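# Hang bench pipettes on the carousel by volume

## Task

Take every hand pipette lying on the bench and hang it on the rotating carousel, in the slot labelled with the volume printed on that pipette's push-button top. The end of its finger hook must sit past the rail at the inner end of the slot, and the pipette must stay there by itself. A pipette that is only held in place by the robot does not count.

## Robot and tools

Robot: two arms, left_arm and right_arm. Each has six joints, always listed as waist, shoulder, elbow, wrist pitch, wrist yaw, wrist roll, plus a two-finger gripper. The fingers point along the gripper's +z axis and close along its y axis. The reported end_effector_position is the point between the pads, roughly 1 cm short of the fingertips.

Frame: one shared scene frame. The origin is on the table surface midway between the arms, +x runs out over the table, +z is up, and left_arm sits on the +y side. The arm names are not image sides. Positions are in metres and orientations are quaternions in w,x,y,z order. Printed hand positions can be wrong, more so when an arm reaches far.

Row format, shared by both motion tools: one flat list of 14 numbers, each in [-1, 1]. The first 7 are left_arm (six joint values, then opening) and the last 7 are right_arm in the same order. Send all 14 even if only one arm moves. Joint values are scaled offsets, not angles. A value of 1.0 equals 1.202 rad for the waist, 1.258 for the shoulder, 1.238 for the elbow, 2.073 for wrist pitch, and 2.022 for wrist yaw and for wrist roll. Opening is absolute: +1 is fully open and -1 is shut.

execute_actions(actions): actions is a list of up to 15 actions. Each action is a table of up to 15 rows, and each row lasts one control step of 1/30 s. If a table is short, its last row repeats until the action's 15 steps (0.5 s) are filled. Joint offsets in every row are measured from the arm's angles when that action began, not from the previous row. For a call's first action, that means the angles in the latest result. An empty list just returns the state and images.

move(target, speed, blocking): target is one 14-number row. Its joint offsets are taken from the Joint positions in the latest result that shows them, not from where the arm is when the move starts. The finger values are applied immediately. All joints travel on paths that finish together, so the hand follows a curve. The moves take no account of obstacles or of the other arm. speed is in rad/s, from 0.01 to 2 (default 0.5), and sets the top rate of the joint with the longest way to go. Paths last between 0.5 and 10 s and are cut off at 10 s. Faster moves strike harder, and a target set beyond a contact presses harder. Setting blocking=false returns after 0.5 s while motion continues. Until a result shows that such a move has ended, other moves and actions are rejected, so use wait or stop first.

The move result adds a "move:" line. It gives the ending (done, off_target, moving, held, fault), then limits=held or limits=none, then each arm's joint furthest from its target. held means a check stopped that arm's final step. After limits=held, the arm may suddenly move much faster than the speed you asked for.

wait(seconds): 0 to 10 s. Both arms keep their last command, and the wait returns early if a running move finishes. stop(): brakes a running move. The arm needs braking distance, more when it is fast, and the fingers keep moving.

zoom_image(camera, region): camera is one of cam_head_left, cam_head_right, cam_high, cam_low (each 672x504) or cam_left_wrist, cam_right_wrist (616x616, fisheye). region is [x0, y0, x1, y1] in image pixels, with the origin at the top left, and can be at most 504x504.

finished_scene(scene): give the current scene number. It ends the scene once the robot has held its final command, it cannot be undone, and the result reports success. A reply that contains no tool call also ends the run.

Limits and refusals: stated joint ranges in rad are waist -2.618 to 3.054, shoulder 0.000 to 3.142, elbow 0.000 to 3.142, wrist pitch -1.571 to 1.571, wrist yaw -1.571 to 1.571, wrist roll -2.094 to 2.094. The true ends may be up to 0.036 rad either way. An action that pushes a joint outward more than 0.036 rad past its end, counted from the action's start, is rejected for both arms. If the call is malformed, or its first action fails that check, nothing runs at all. Joints aimed beyond their real end stop there, and the result then says "joint sent to its limit". The lack of that line proves nothing.

Speed is capped. Each step's target stays within a lead of the measured angle: 0.202 rad waist, 0.258 shoulder, 0.238 elbow, 0.573 wrist pitch, 0.522 yaw and roll. If a step would place the hand more than 70 mm from where it is, the targets are pulled back. Large changes therefore take several actions, and an unfinished one must be re-sent. Arms sag under zero offsets, so correct toward the wanted angles.

Reading results: the state line gives each gripper's position and quaternion. Joint positions and Joint velocities list the six joints (rad, rad/s) and then the finger gap (m; 0.094 is fully open). Joint targets shows the angles the joints are currently driven toward. grip_measured is the opening on the command scale, with an offset of about 1 mm per gripper. Action results also list joint positions at some steps, marked HELD where an arm was held back. "joint command not followed" means a clearance check altered targets. Torques include gravity and friction and carry offsets and noise. FAULT, MOTOR HOT (75 °C) and OVER-TEMPERATURE FAULT lines report stops. At 90 °C an arm halts for 10 s, and at 100 °C it goes limp and falls. Holding loads heats motors, even while you think.

Gripping: to hold a part, command about 0.03 below grip_measured, or less for a lighter grip. Pads give about 50 to 62 N, and less on parts thinner than about 2 mm.

Avoid: knocking or placing anything off the table, arm-to-arm contact, drops, slips, slams and hard presses. Brief outside tugs on held parts or loose objects can happen. The simulation keeps running while you compose a reply, and the robot holds its last command during that time.

Each tool is called after "Call:" by a JSON object that holds its "api" and its "payload".

## Session

I'll start by checking the scene's state and camera images.

Call:
{"api": "execute_actions", "payload": {"actions": []}}

Scene clock: 0.00 s.
left_arm: end_effector_position=(+0.7470, +0.3890, +0.1231) grip_measured=+1.000 end_effector_quat_wxyz=(+0.552, +0.513, +0.496, +0.432) | right_arm: end_effector_position=(+0.1113, +0.1026, +0.3492) grip_measured=+1.000 end_effector_quat_wxyz=(-0.660, +0.725, -0.193, +0.040)
Joint names: [waist, shoulder, elbow, wrist pitch, wrist yaw, wrist roll]
Joint positions: left_arm=[0.187 2.718 2.074 0.624 0.454 1.476 0.094] | right_arm=[ 1.438  1.109  0.972  0.009  0.158 -1.351  0.094]
Joint velocities: left_arm=[ 0.002  0.002  0.002 -0.022 -0.007  0.007  0.   ] | right_arm=[ 0.002 -0.017  0.002  0.051  0.022  0.007  0.   ]
Joint torques (N m, as the arm reports them, + toward a larger angle): no reading
Joint targets: left_arm=[0.187 2.693 2.087 0.633 0.455 1.467] | right_arm=[1.438 1.101 0.982 0.010 0.157 -1.340]

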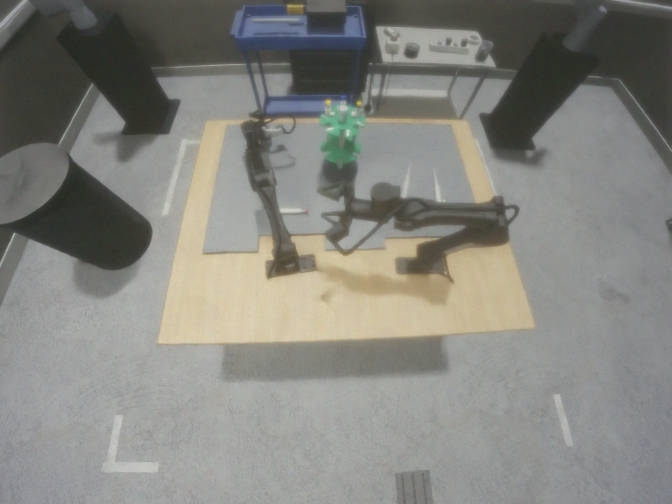

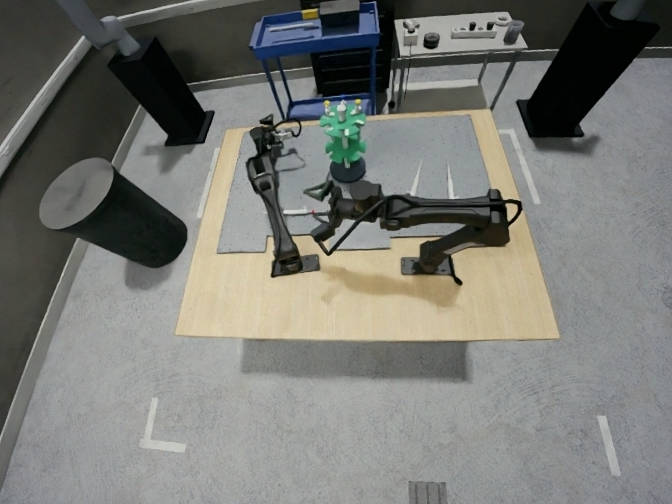

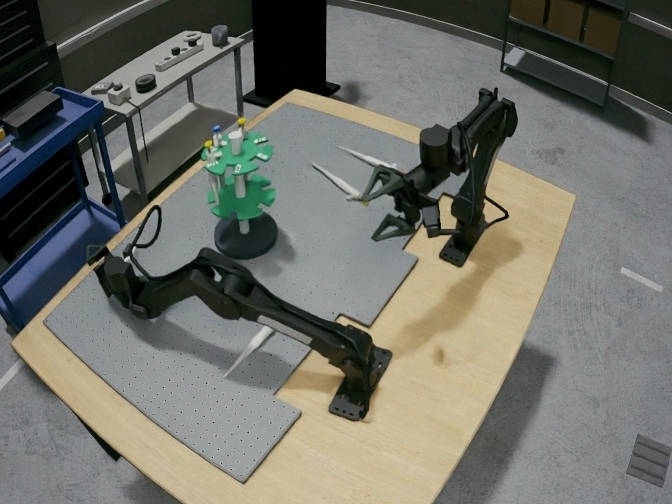

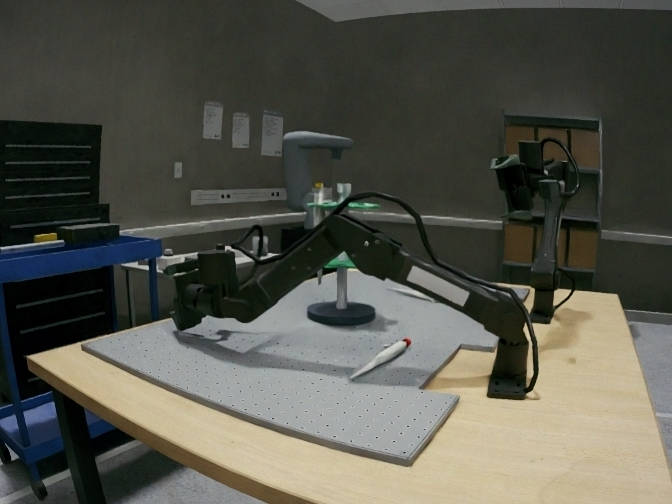

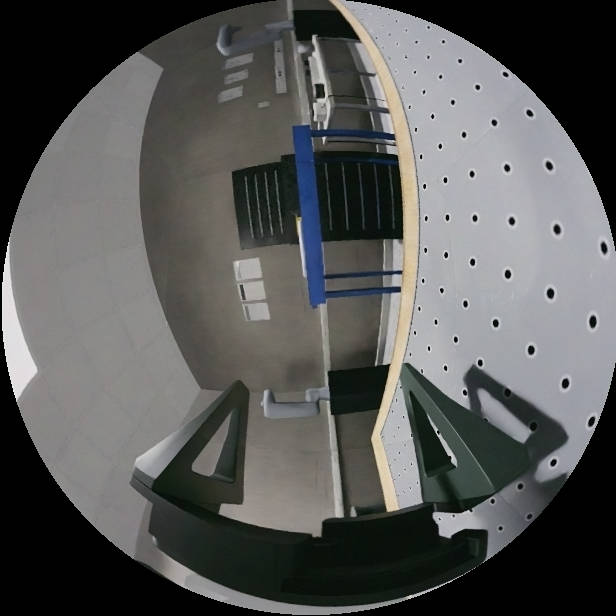

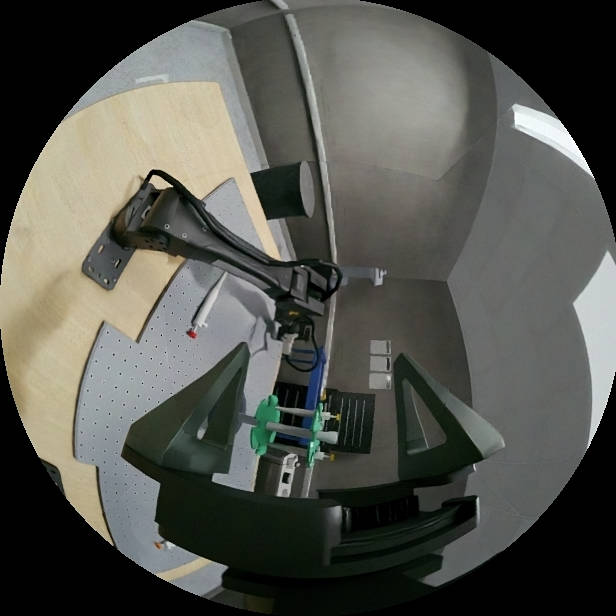

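Call:
{"api": "zoom_image", "payload": {"camera": "cam_high", "region": [170, 100, 330, 270]}}

Call:
{"api": "zoom_image", "payload": {"camera": "cam_head_left", "region": [200, 80, 500, 280]}}

Call:
{"api": "zoom_image", "payload": {"camera": "cam_low", "region": [270, 160, 450, 400]}}

Region (170, 100, 330, 270) of cam_high's 672x504 image, scaled by 2.965, with more detail than that image has; it fills the left 474 columns of this view, and the rest is white.

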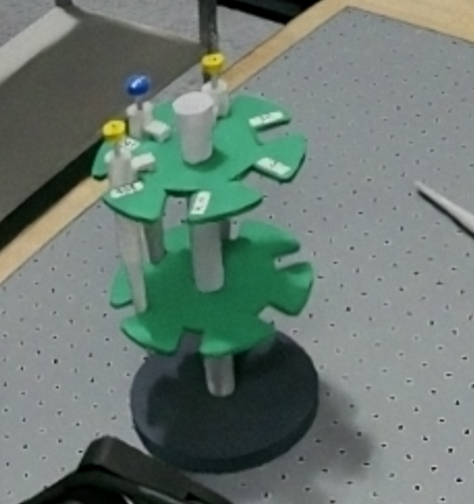

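Region (200, 80, 500, 280) of cam_head_left's 672x504 image, scaled by 1.680, with more detail than that image has.

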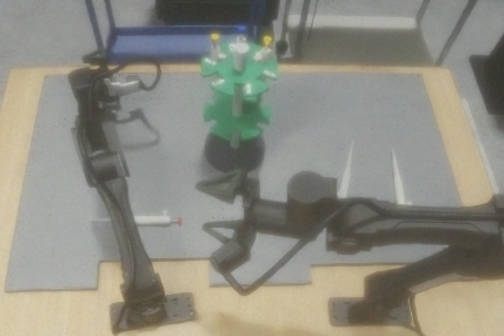

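Region (270, 160, 450, 400) of cam_low's 672x504 image, scaled by 2.100, with more detail than that image has; it fills the left 378 columns of this view, and the rest is white.

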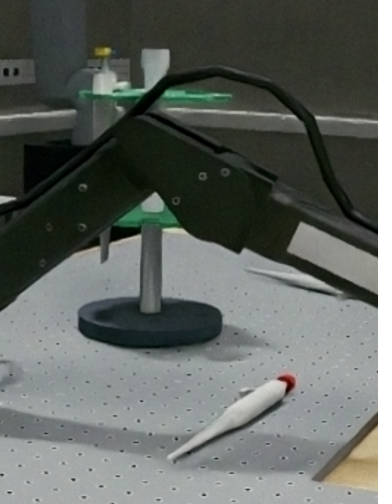

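Call:
{"api": "move", "payload": {"target": [-0.1556, -1.0, -0.706, -0.783, -0.2245, -0.73, 1, -1.0, 0.279, 0.184, -0.487, -0.078, 0.668, 1], "speed": 0.8}}

Scene clock: 51.80 s.
left_arm: end_effector_position=(+0.3560, +0.2826, +0.1364) grip_measured=+1.000 end_effector_quat_wxyz=(+0.151, -0.064, +0.986, +0.007) | right_arm: end_effector_position=(+0.3262, -0.2212, +0.1326) grip_measured=+1.000 end_effector_quat_wxyz=(+0.147, -0.108, +0.983, +0.008)
Joint names: [waist, shoulder, elbow, wrist pitch, wrist yaw, wrist roll]
Joint positions: left_arm=[ 0.01   1.484  1.211 -0.994  0.007  0.008  0.094] | right_arm=[ 0.241  1.449  1.167 -0.993  0.013 -0.008  0.094]
Joint velocities: left_arm=[ 0.002 -0.007  0.002 -0.007 -0.037  0.022  0.   ] | right_arm=[-0.012 -0.022  0.007  0.022 -0.022  0.022  0.   ]
Joint torques (N m, as the arm reports them, + toward a larger angle): left_arm=[-0.82 -7.25  5.64  0.52 -0.06 -0.05] | right_arm=[-0.33 -5.82 11.33  1.03 -0.16  0.08]
Joint targets: left_arm=[0.001 1.460 1.199 -0.999 0.001 -0.000] | right_arm=[0.237 1.461 1.200 -1.001 0.001 -0.000]
move: off_target (left_arm, right_arm); limits=none; left_arm: farthest joint: the shoulder, 0.024 radians from its target (1.258 radians at the start); right_arm: farthest joint: the elbow, 0.033 radians from its target (0.228 radians at the start)

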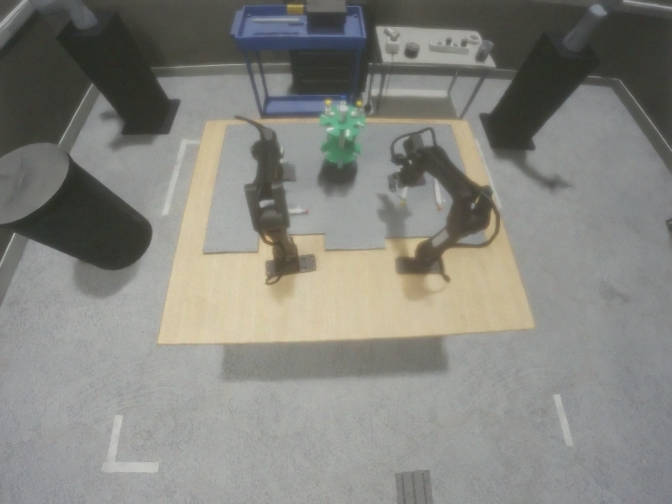

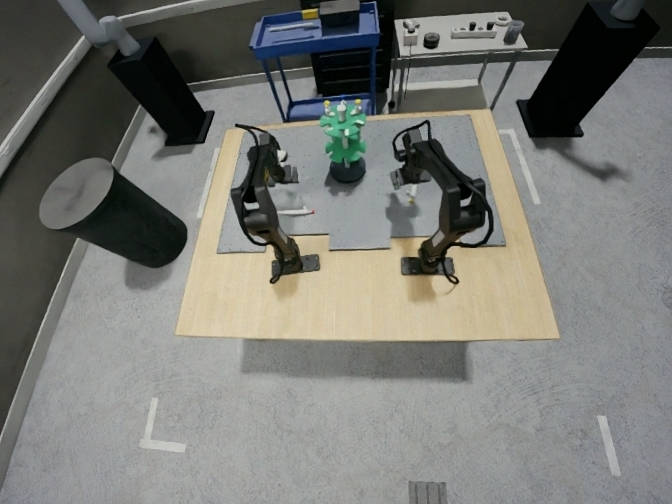

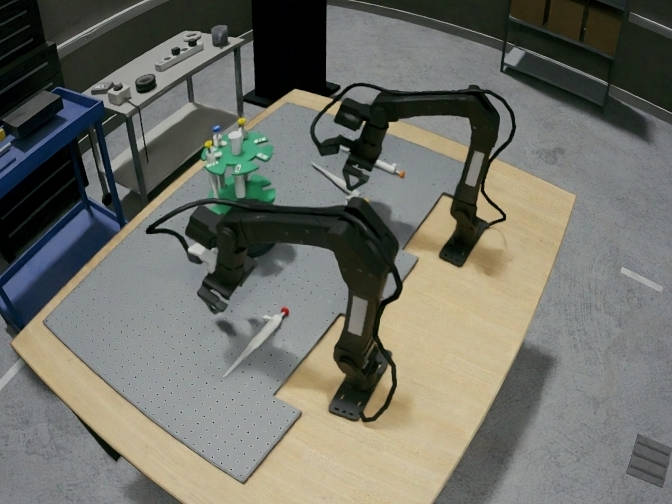

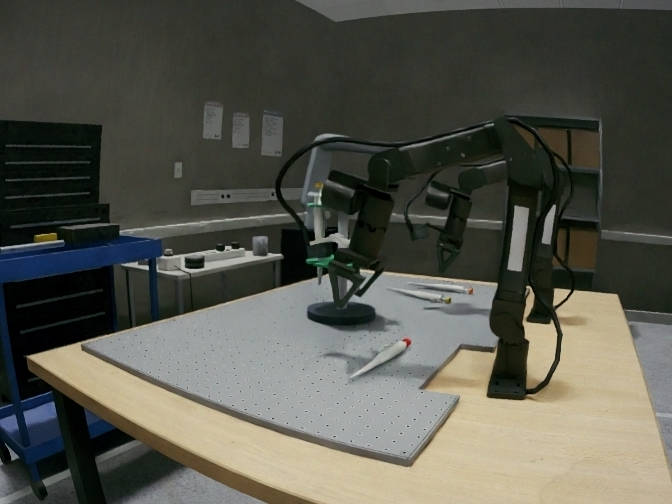

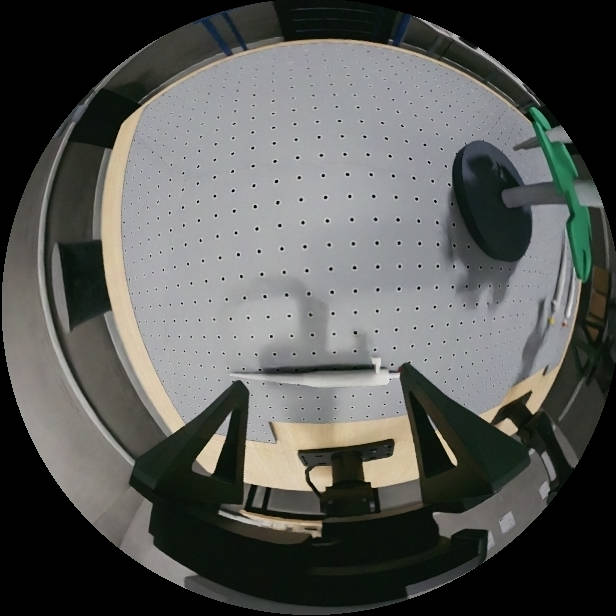

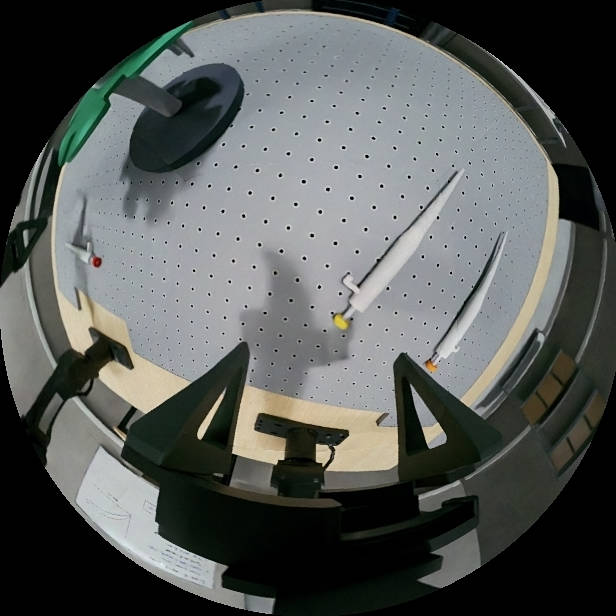

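Call:
{"api": "zoom_image", "payload": {"camera": "cam_right_wrist", "region": [310, 150, 530, 390]}}

Call:
{"api": "zoom_image", "payload": {"camera": "cam_high", "region": [190, 110, 290, 200]}}

Call:
{"api": "zoom_image", "payload": {"camera": "cam_high", "region": [210, 290, 310, 390]}}

Call:
{"api": "zoom_image", "payload": {"camera": "cam_head_right", "region": [305, 85, 385, 190]}}

Region (310, 150, 530, 390) of cam_right_wrist's 616x616 image, scaled by 2.100, with more detail than that image has; it fills the left 462 columns of this view, and the rest is white.

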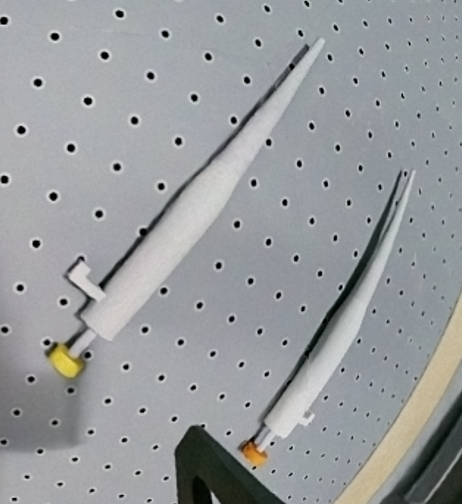

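Region (190, 110, 290, 200) of cam_high's 672x504 image, scaled by 5.040, with more detail than that image has; it fills the top 454 rows of this view, and the rest is white.

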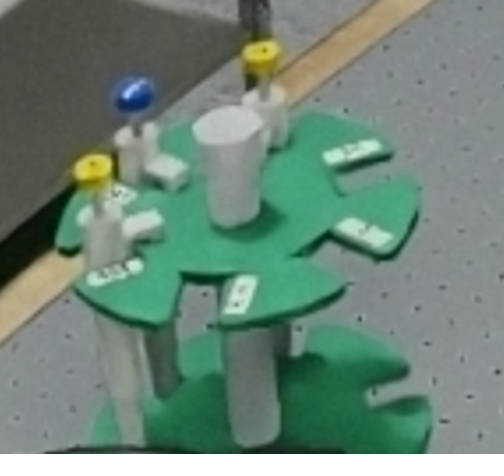

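Region (210, 290, 310, 390) of cam_high's 672x504 image, scaled by 5.040, with more detail than that image has.

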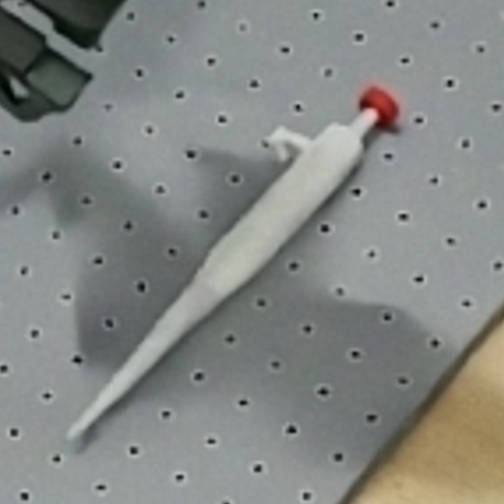

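Region (305, 85, 385, 190) of cam_head_right's 672x504 image, scaled by 4.800, with more detail than that image has; it fills the left 384 columns of this view, and the rest is white.

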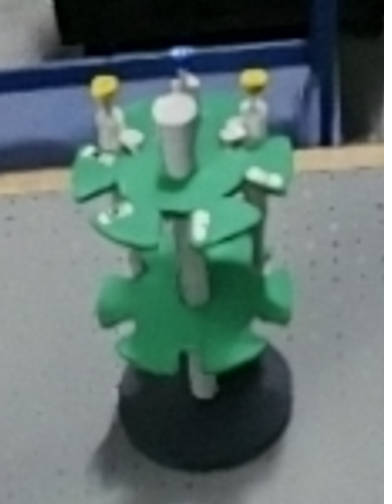

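Call:
{"api": "zoom_image", "payload": {"camera": "cam_right_wrist", "region": [60, 225, 120, 285]}}

Call:
{"api": "zoom_image", "payload": {"camera": "cam_head_left", "region": [385, 170, 455, 225]}}

Call:
{"api": "zoom_image", "payload": {"camera": "cam_low", "region": [380, 270, 490, 315]}}

Region (60, 225, 120, 285) of cam_right_wrist's 616x616 image, scaled by 8.400, with more detail than that image has.

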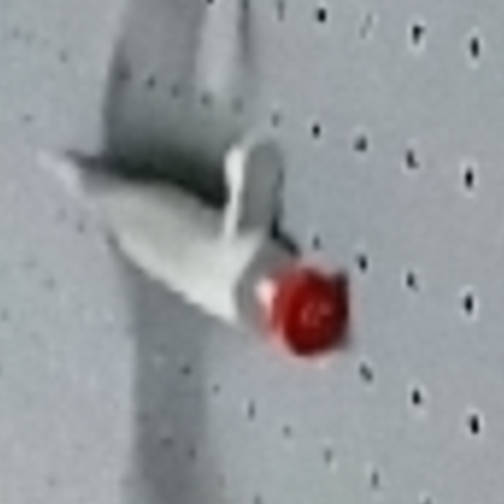

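Region (385, 170, 455, 225) of cam_head_left's 672x504 image, scaled by 7.200, with more detail than that image has; it fills the top 396 rows of this view, and the rest is white.

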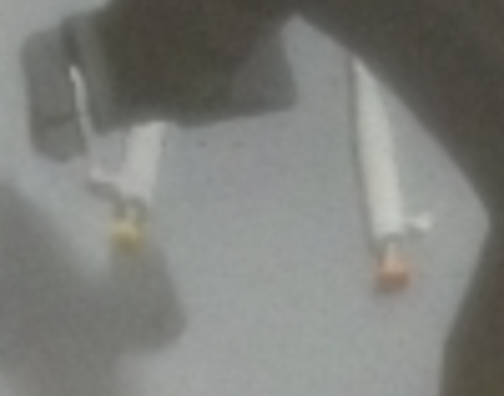

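Region (380, 270, 490, 315) of cam_low's 672x504 image, scaled by 4.582, with more detail than that image has; it fills the top 206 rows of this view, and the rest is white.

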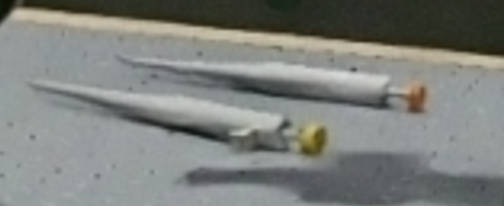

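Call:
{"api": "move", "payload": {"target": [0, -0.138, 0.466, 0.008, 0, 0, 1, -0.003, 0.0095, 0.027, 0, 0, 0, 1], "speed": 0.7}}

Call:
{"api": "move", "payload": {"target": [-0.43, 0, 0.02, 0, 0, 0, 1, 0, 0, 0.02, 0, 0, 0, 1], "speed": 0.7}}

Scene clock: 173.10 s.
left_arm: end_effector_position=(+0.3941, +0.2880, +0.4043) grip_measured=+1.000 end_effector_quat_wxyz=(+0.489, -0.055, +0.870, +0.032) | right_arm: end_effector_position=(+0.3261, -0.2211, +0.1326) grip_measured=+1.000 end_effector_quat_wxyz=(+0.147, -0.108, +0.983, +0.009)
Joint names: [waist, shoulder, elbow, wrist pitch, wrist yaw, wrist roll]
Joint positions: left_arm=[ 0.01   1.318  1.761 -0.989  0.007  0.007  0.094] | right_arm=[ 0.241  1.449  1.167 -0.994  0.013 -0.007  0.094]
Joint velocities: left_arm=[ 0.007  0.017 -0.002 -0.081 -0.037  0.007  0.   ] | right_arm=[-0.017  0.007 -0.007 -0.037 -0.022 -0.007  0.   ]
Joint torques (N m, as the arm reports them, + toward a larger angle): left_arm=[ 0.   -4.06  8.25  1.46  0.01  0.  ] | right_arm=[-0.34 -5.84 11.32  1.11 -0.01  0.01]
Joint targets: left_arm=[0.010 1.310 1.788 -0.978 0.007 0.007] | right_arm=[0.237 1.460 1.201 -0.994 0.013 -0.008]
move: off_target (left_arm, right_arm); limits=none; left_arm: farthest joint: the elbow, 0.027 radians from its target (0.576 radians at the start); right_arm: farthest joint: the elbow, 0.033 radians from its target (0.033 radians at the start)

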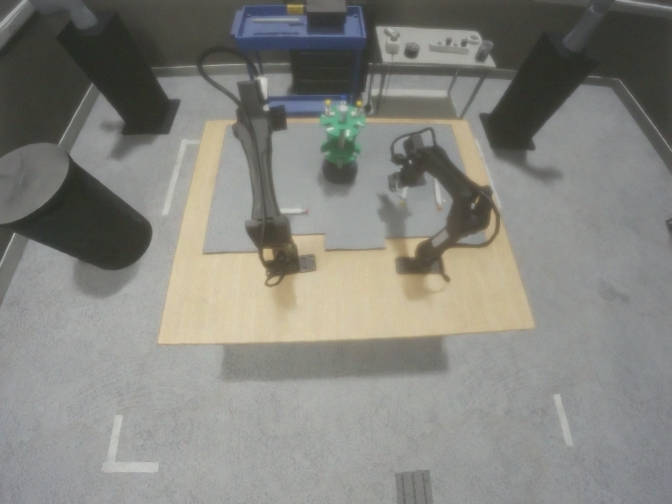

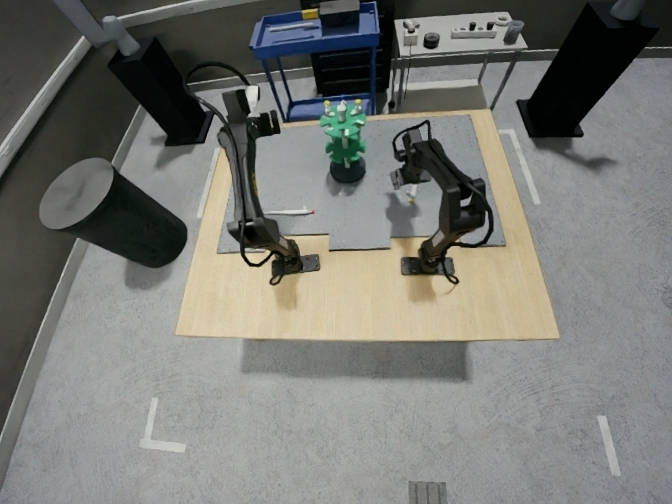

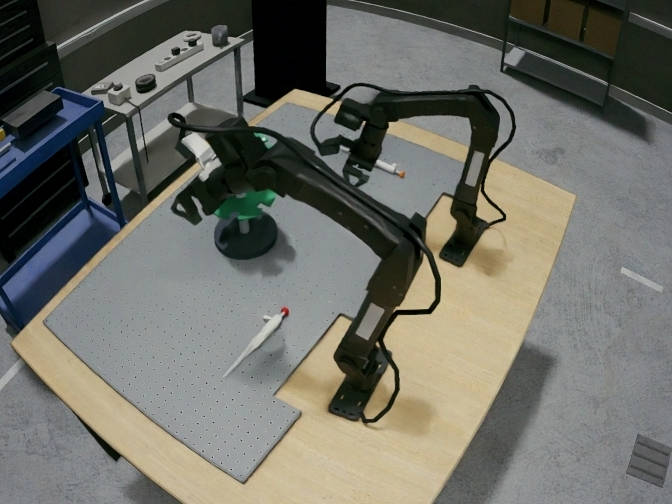

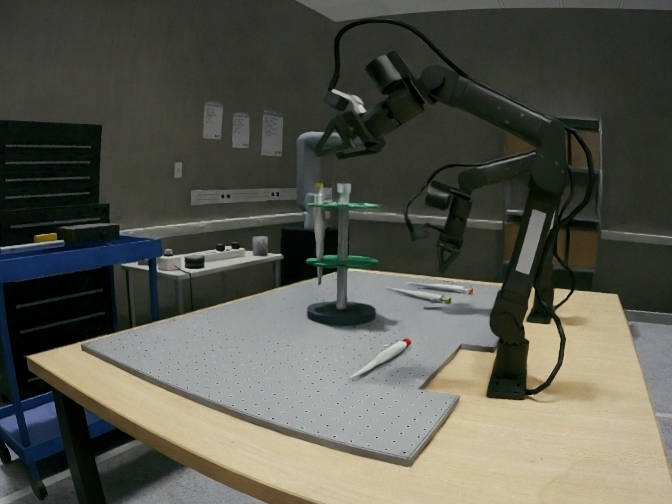

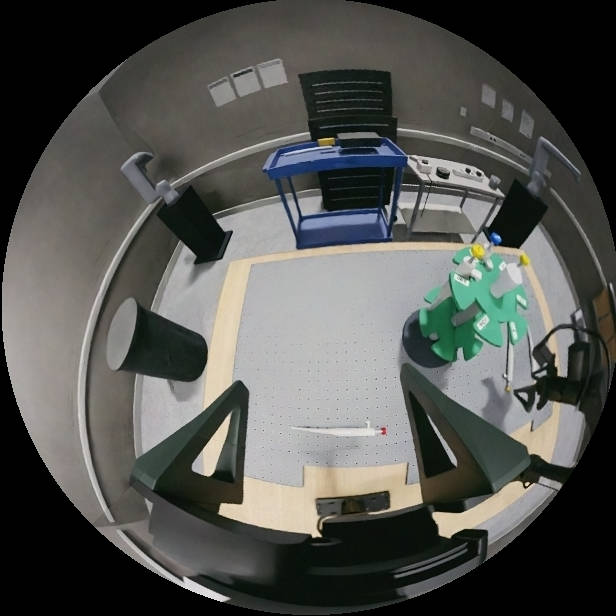

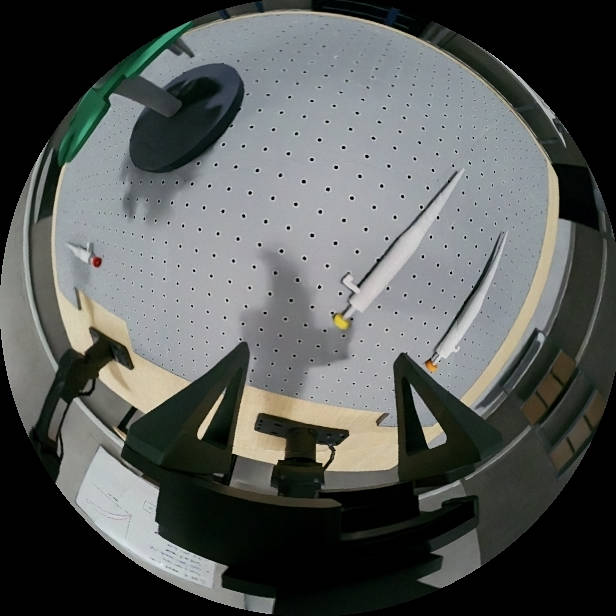

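Scene clock: 174.27 s.
left_arm: end_effector_position=(+0.3725, +0.1070, +0.4038) grip_measured=+1.000 end_effector_quat_wxyz=(+0.481, +0.166, +0.856, -0.092) | right_arm: end_effector_position=(+0.3261, -0.2211, +0.1326) grip_measured=+1.000 end_effector_quat_wxyz=(+0.147, -0.108, +0.983, +0.009)
Joint names: [waist, shoulder, elbow, wrist pitch, wrist yaw, wrist roll]
Joint positions: left_arm=[-0.499  1.318  1.761 -0.991  0.007  0.007  0.094] | right_arm=[ 0.241  1.449  1.167 -0.994  0.013 -0.007  0.094]
Joint velocities: left_arm=[-0.002  0.007 -0.002 -0.022  0.037  0.051  0.   ] | right_arm=[ 0.017 -0.007  0.002  0.051 -0.037 -0.081  0.   ]
Joint torques (N m, as the arm reports them, + toward a larger angle): left_arm=[-0.64 -3.48  8.01  1.39  0.01  0.  ] | right_arm=[-0.04 -6.82 10.63  1.12 -0.02  0.01]
Joint targets: left_arm=[-0.507 1.318 1.786 -0.989 0.007 0.007] | right_arm=[0.241 1.449 1.192 -0.994 0.013 -0.007]
move: off_target (left_arm, right_arm); limits=none; left_arm: farthest joint: the elbow, 0.025 radians from its target (0.025 radians at the start); right_arm: farthest joint: the elbow, 0.025 radians from its target (0.025 radians at the start)

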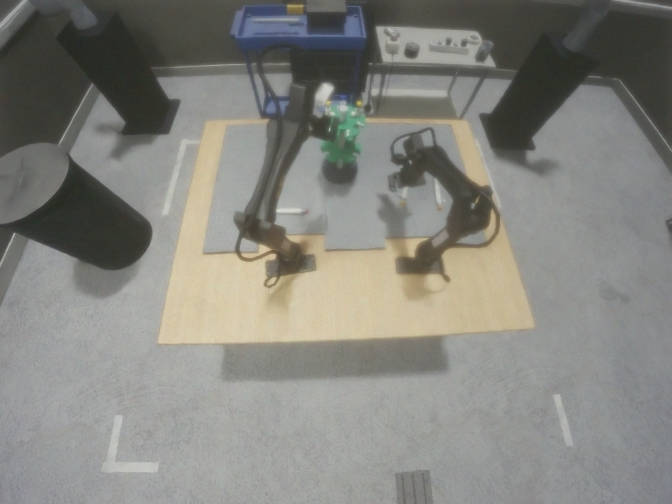

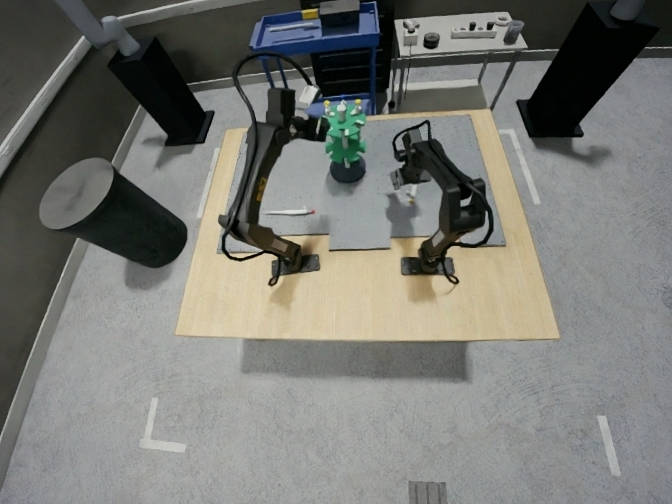

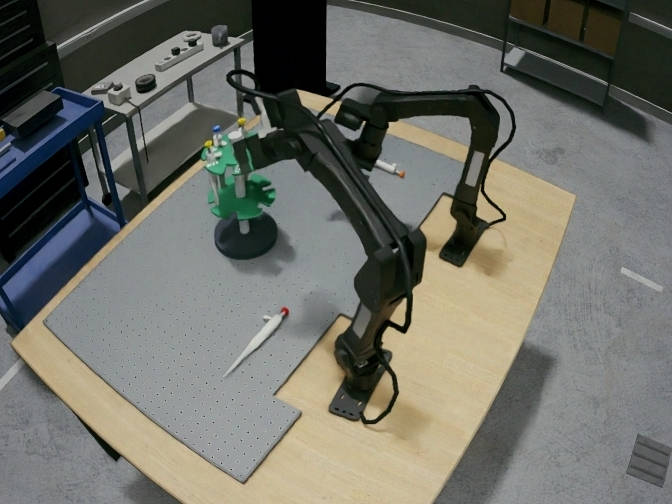

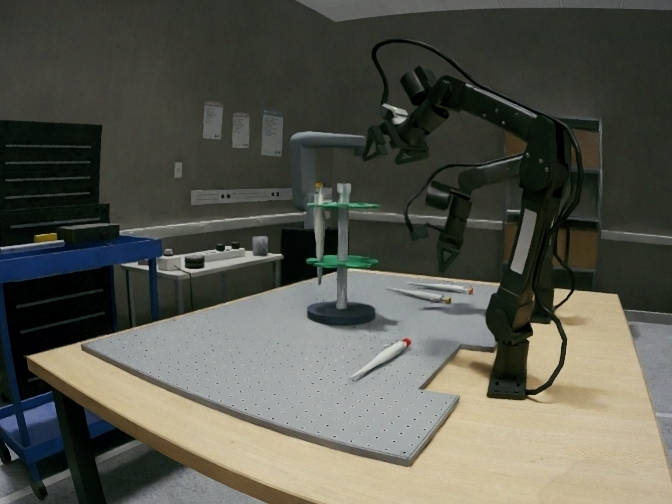

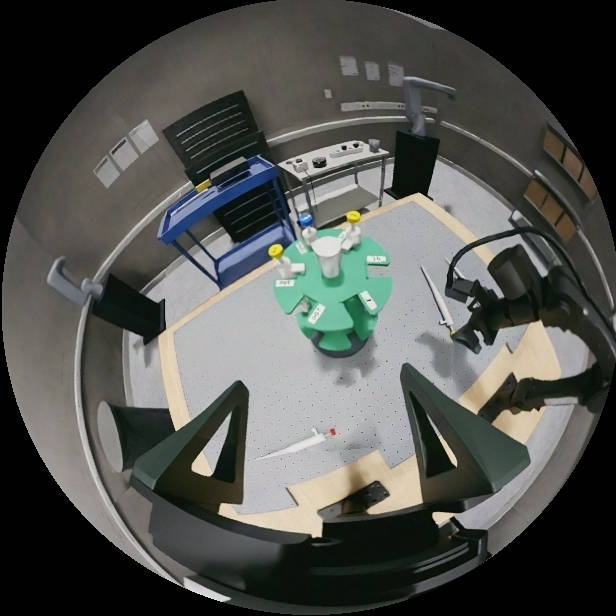

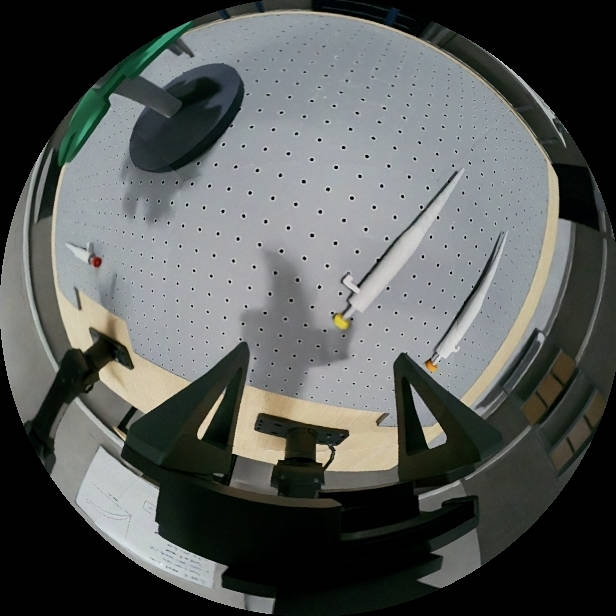

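Call:
{"api": "zoom_image", "payload": {"camera": "cam_left_wrist", "region": [255, 200, 405, 360]}}

Call:
{"api": "zoom_image", "payload": {"camera": "cam_low", "region": [290, 170, 400, 335]}}

Call:
{"api": "zoom_image", "payload": {"camera": "cam_left_wrist", "region": [262, 205, 342, 295]}}

Region (255, 200, 405, 360) of cam_left_wrist's 616x616 image, scaled by 3.150, with more detail than that image has; it fills the left 472 columns of this view, and the rest is white.

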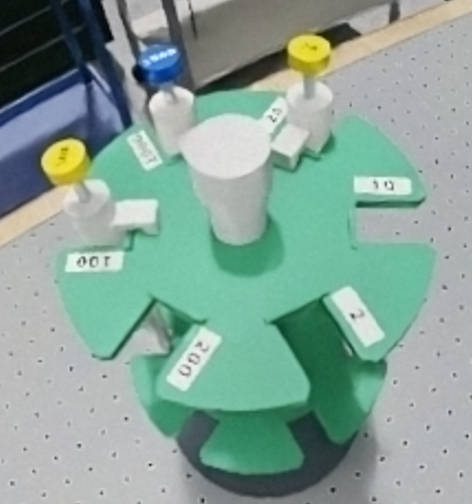

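Region (290, 170, 400, 335) of cam_low's 672x504 image, scaled by 3.055, with more detail than that image has.

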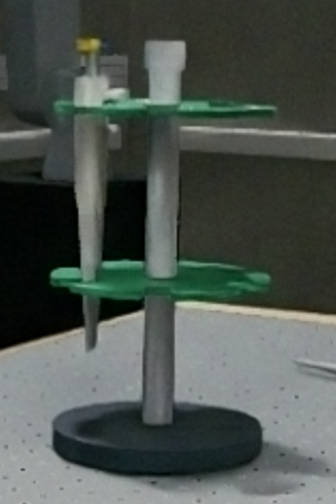

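Region (262, 205, 342, 295) of cam_left_wrist's 616x616 image, scaled by 5.600, with more detail than that image has.

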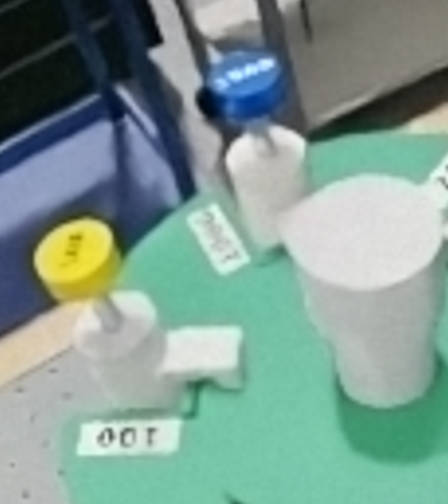

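Call:
{"api": "zoom_image", "payload": {"camera": "cam_low", "region": [395, 170, 495, 285]}}

Call:
{"api": "zoom_image", "payload": {"camera": "cam_low", "region": [350, 60, 470, 175]}}

Call:
{"api": "zoom_image", "payload": {"camera": "cam_left_wrist", "region": [320, 205, 400, 335]}}

Region (395, 170, 495, 285) of cam_low's 672x504 image, scaled by 4.383, with more detail than that image has; it fills the left 438 columns of this view, and the rest is white.

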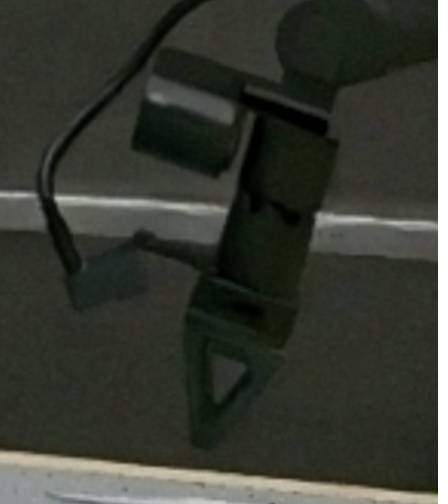

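Region (350, 60, 470, 175) of cam_low's 672x504 image, scaled by 4.200, with more detail than that image has; it fills the top 483 rows of this view, and the rest is white.

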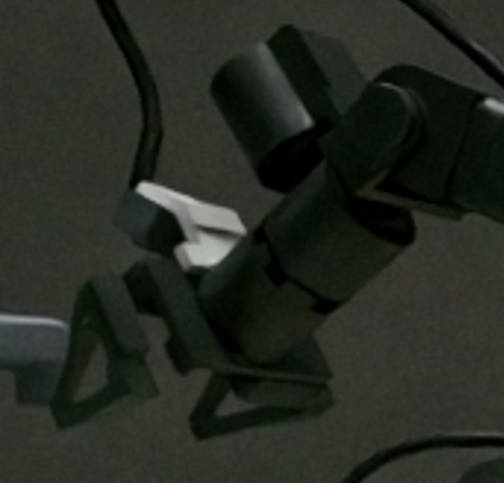

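Region (320, 205, 400, 335) of cam_left_wrist's 616x616 image, scaled by 3.877, with more detail than that image has; it fills the left 310 columns of this view, and the rest is white.

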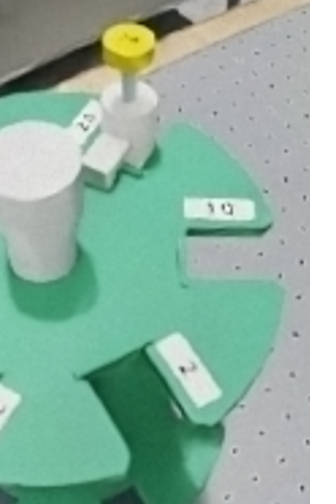

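Call:
{"api": "move", "payload": {"target": [-0.417, -0.412, -0.857, 0.478, -0.201, -0.498, 0.15, -0.183, 0.462, 0.467, -0.132, -0.012, 0.136, 0.4], "speed": 0.8}}

Scene clock: 296.47 s.
left_arm: end_effector_position=(+0.2989, +0.0365, +0.3085) grip_measured=+0.151 end_effector_quat_wxyz=(+0.500, -0.177, +0.732, -0.427) | right_arm: end_effector_position=(+0.4075, -0.2853, +0.0901) grip_measured=+0.403 end_effector_quat_wxyz=(+0.000, +0.131, +0.991, +0.001)
Joint names: [waist, shoulder, elbow, wrist pitch, wrist yaw, wrist roll]
Joint positions: left_arm=[-0.99   0.828  0.706 -0.026 -0.388 -0.999  0.054] | right_arm=[ 0.026  2.022  1.712 -1.261 -0.001  0.261  0.066]
Joint velocities: left_arm=[-0.017 -0.007  0.002  0.022 -0.037  0.007  0.   ] | right_arm=[-0.007  0.007 -0.002 -0.022 -0.007 -0.037 -0.002]
Joint torques (N m, as the arm reports them, + toward a larger angle): left_arm=[-0.87 -3.15  6.86  1.68 -0.16 -0.02] | right_arm=[ -0.45 -11.62  10.69   0.36  -0.13   0.1 ]
Joint targets: left_arm=[-1.000 0.800 0.700 -0.001 -0.399 -1.000] | right_arm=[0.021 2.029 1.745 -1.268 -0.011 0.268]
move: off_target (left_arm, right_arm); limits=none; left_arm: farthest joint: the shoulder, 0.028 radians from its target (0.518 radians at the start); right_arm: farthest joint: the elbow, 0.033 radians from its target (0.578 radians at the start)

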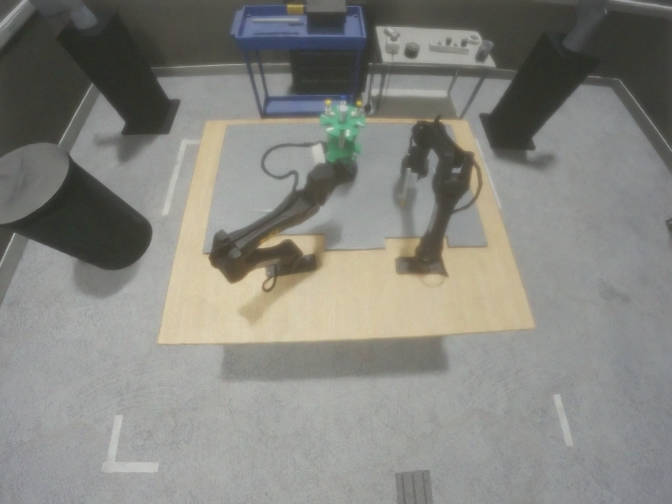

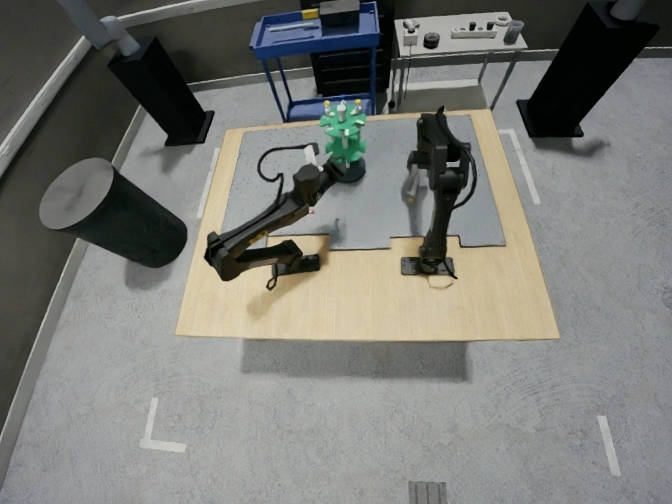

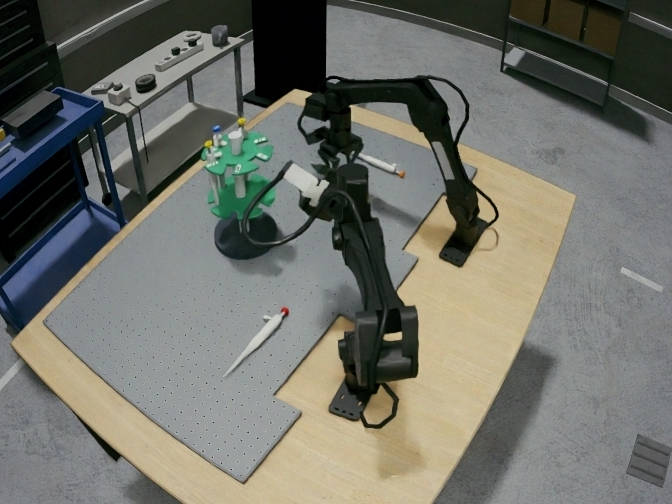

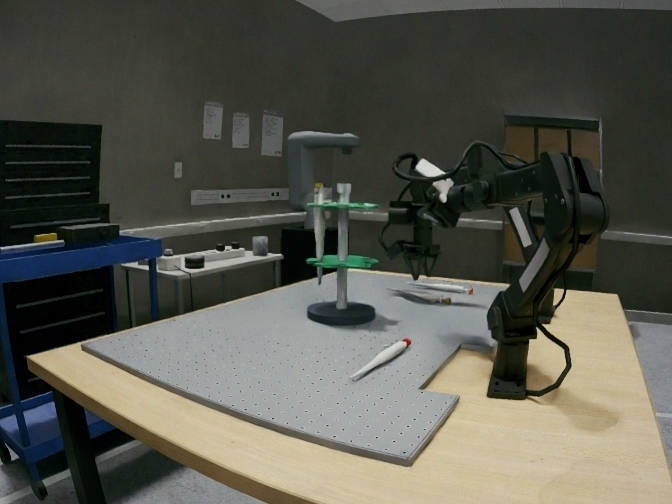

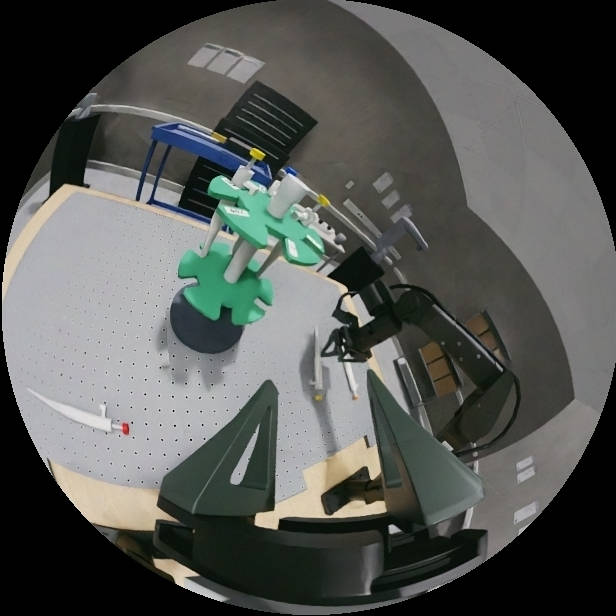

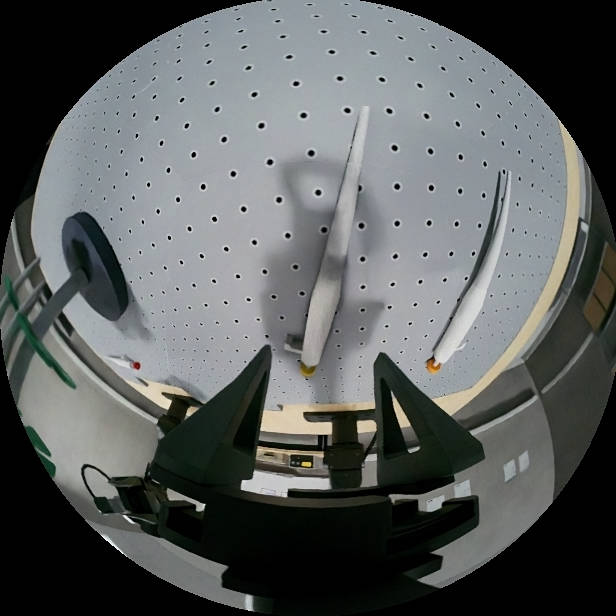

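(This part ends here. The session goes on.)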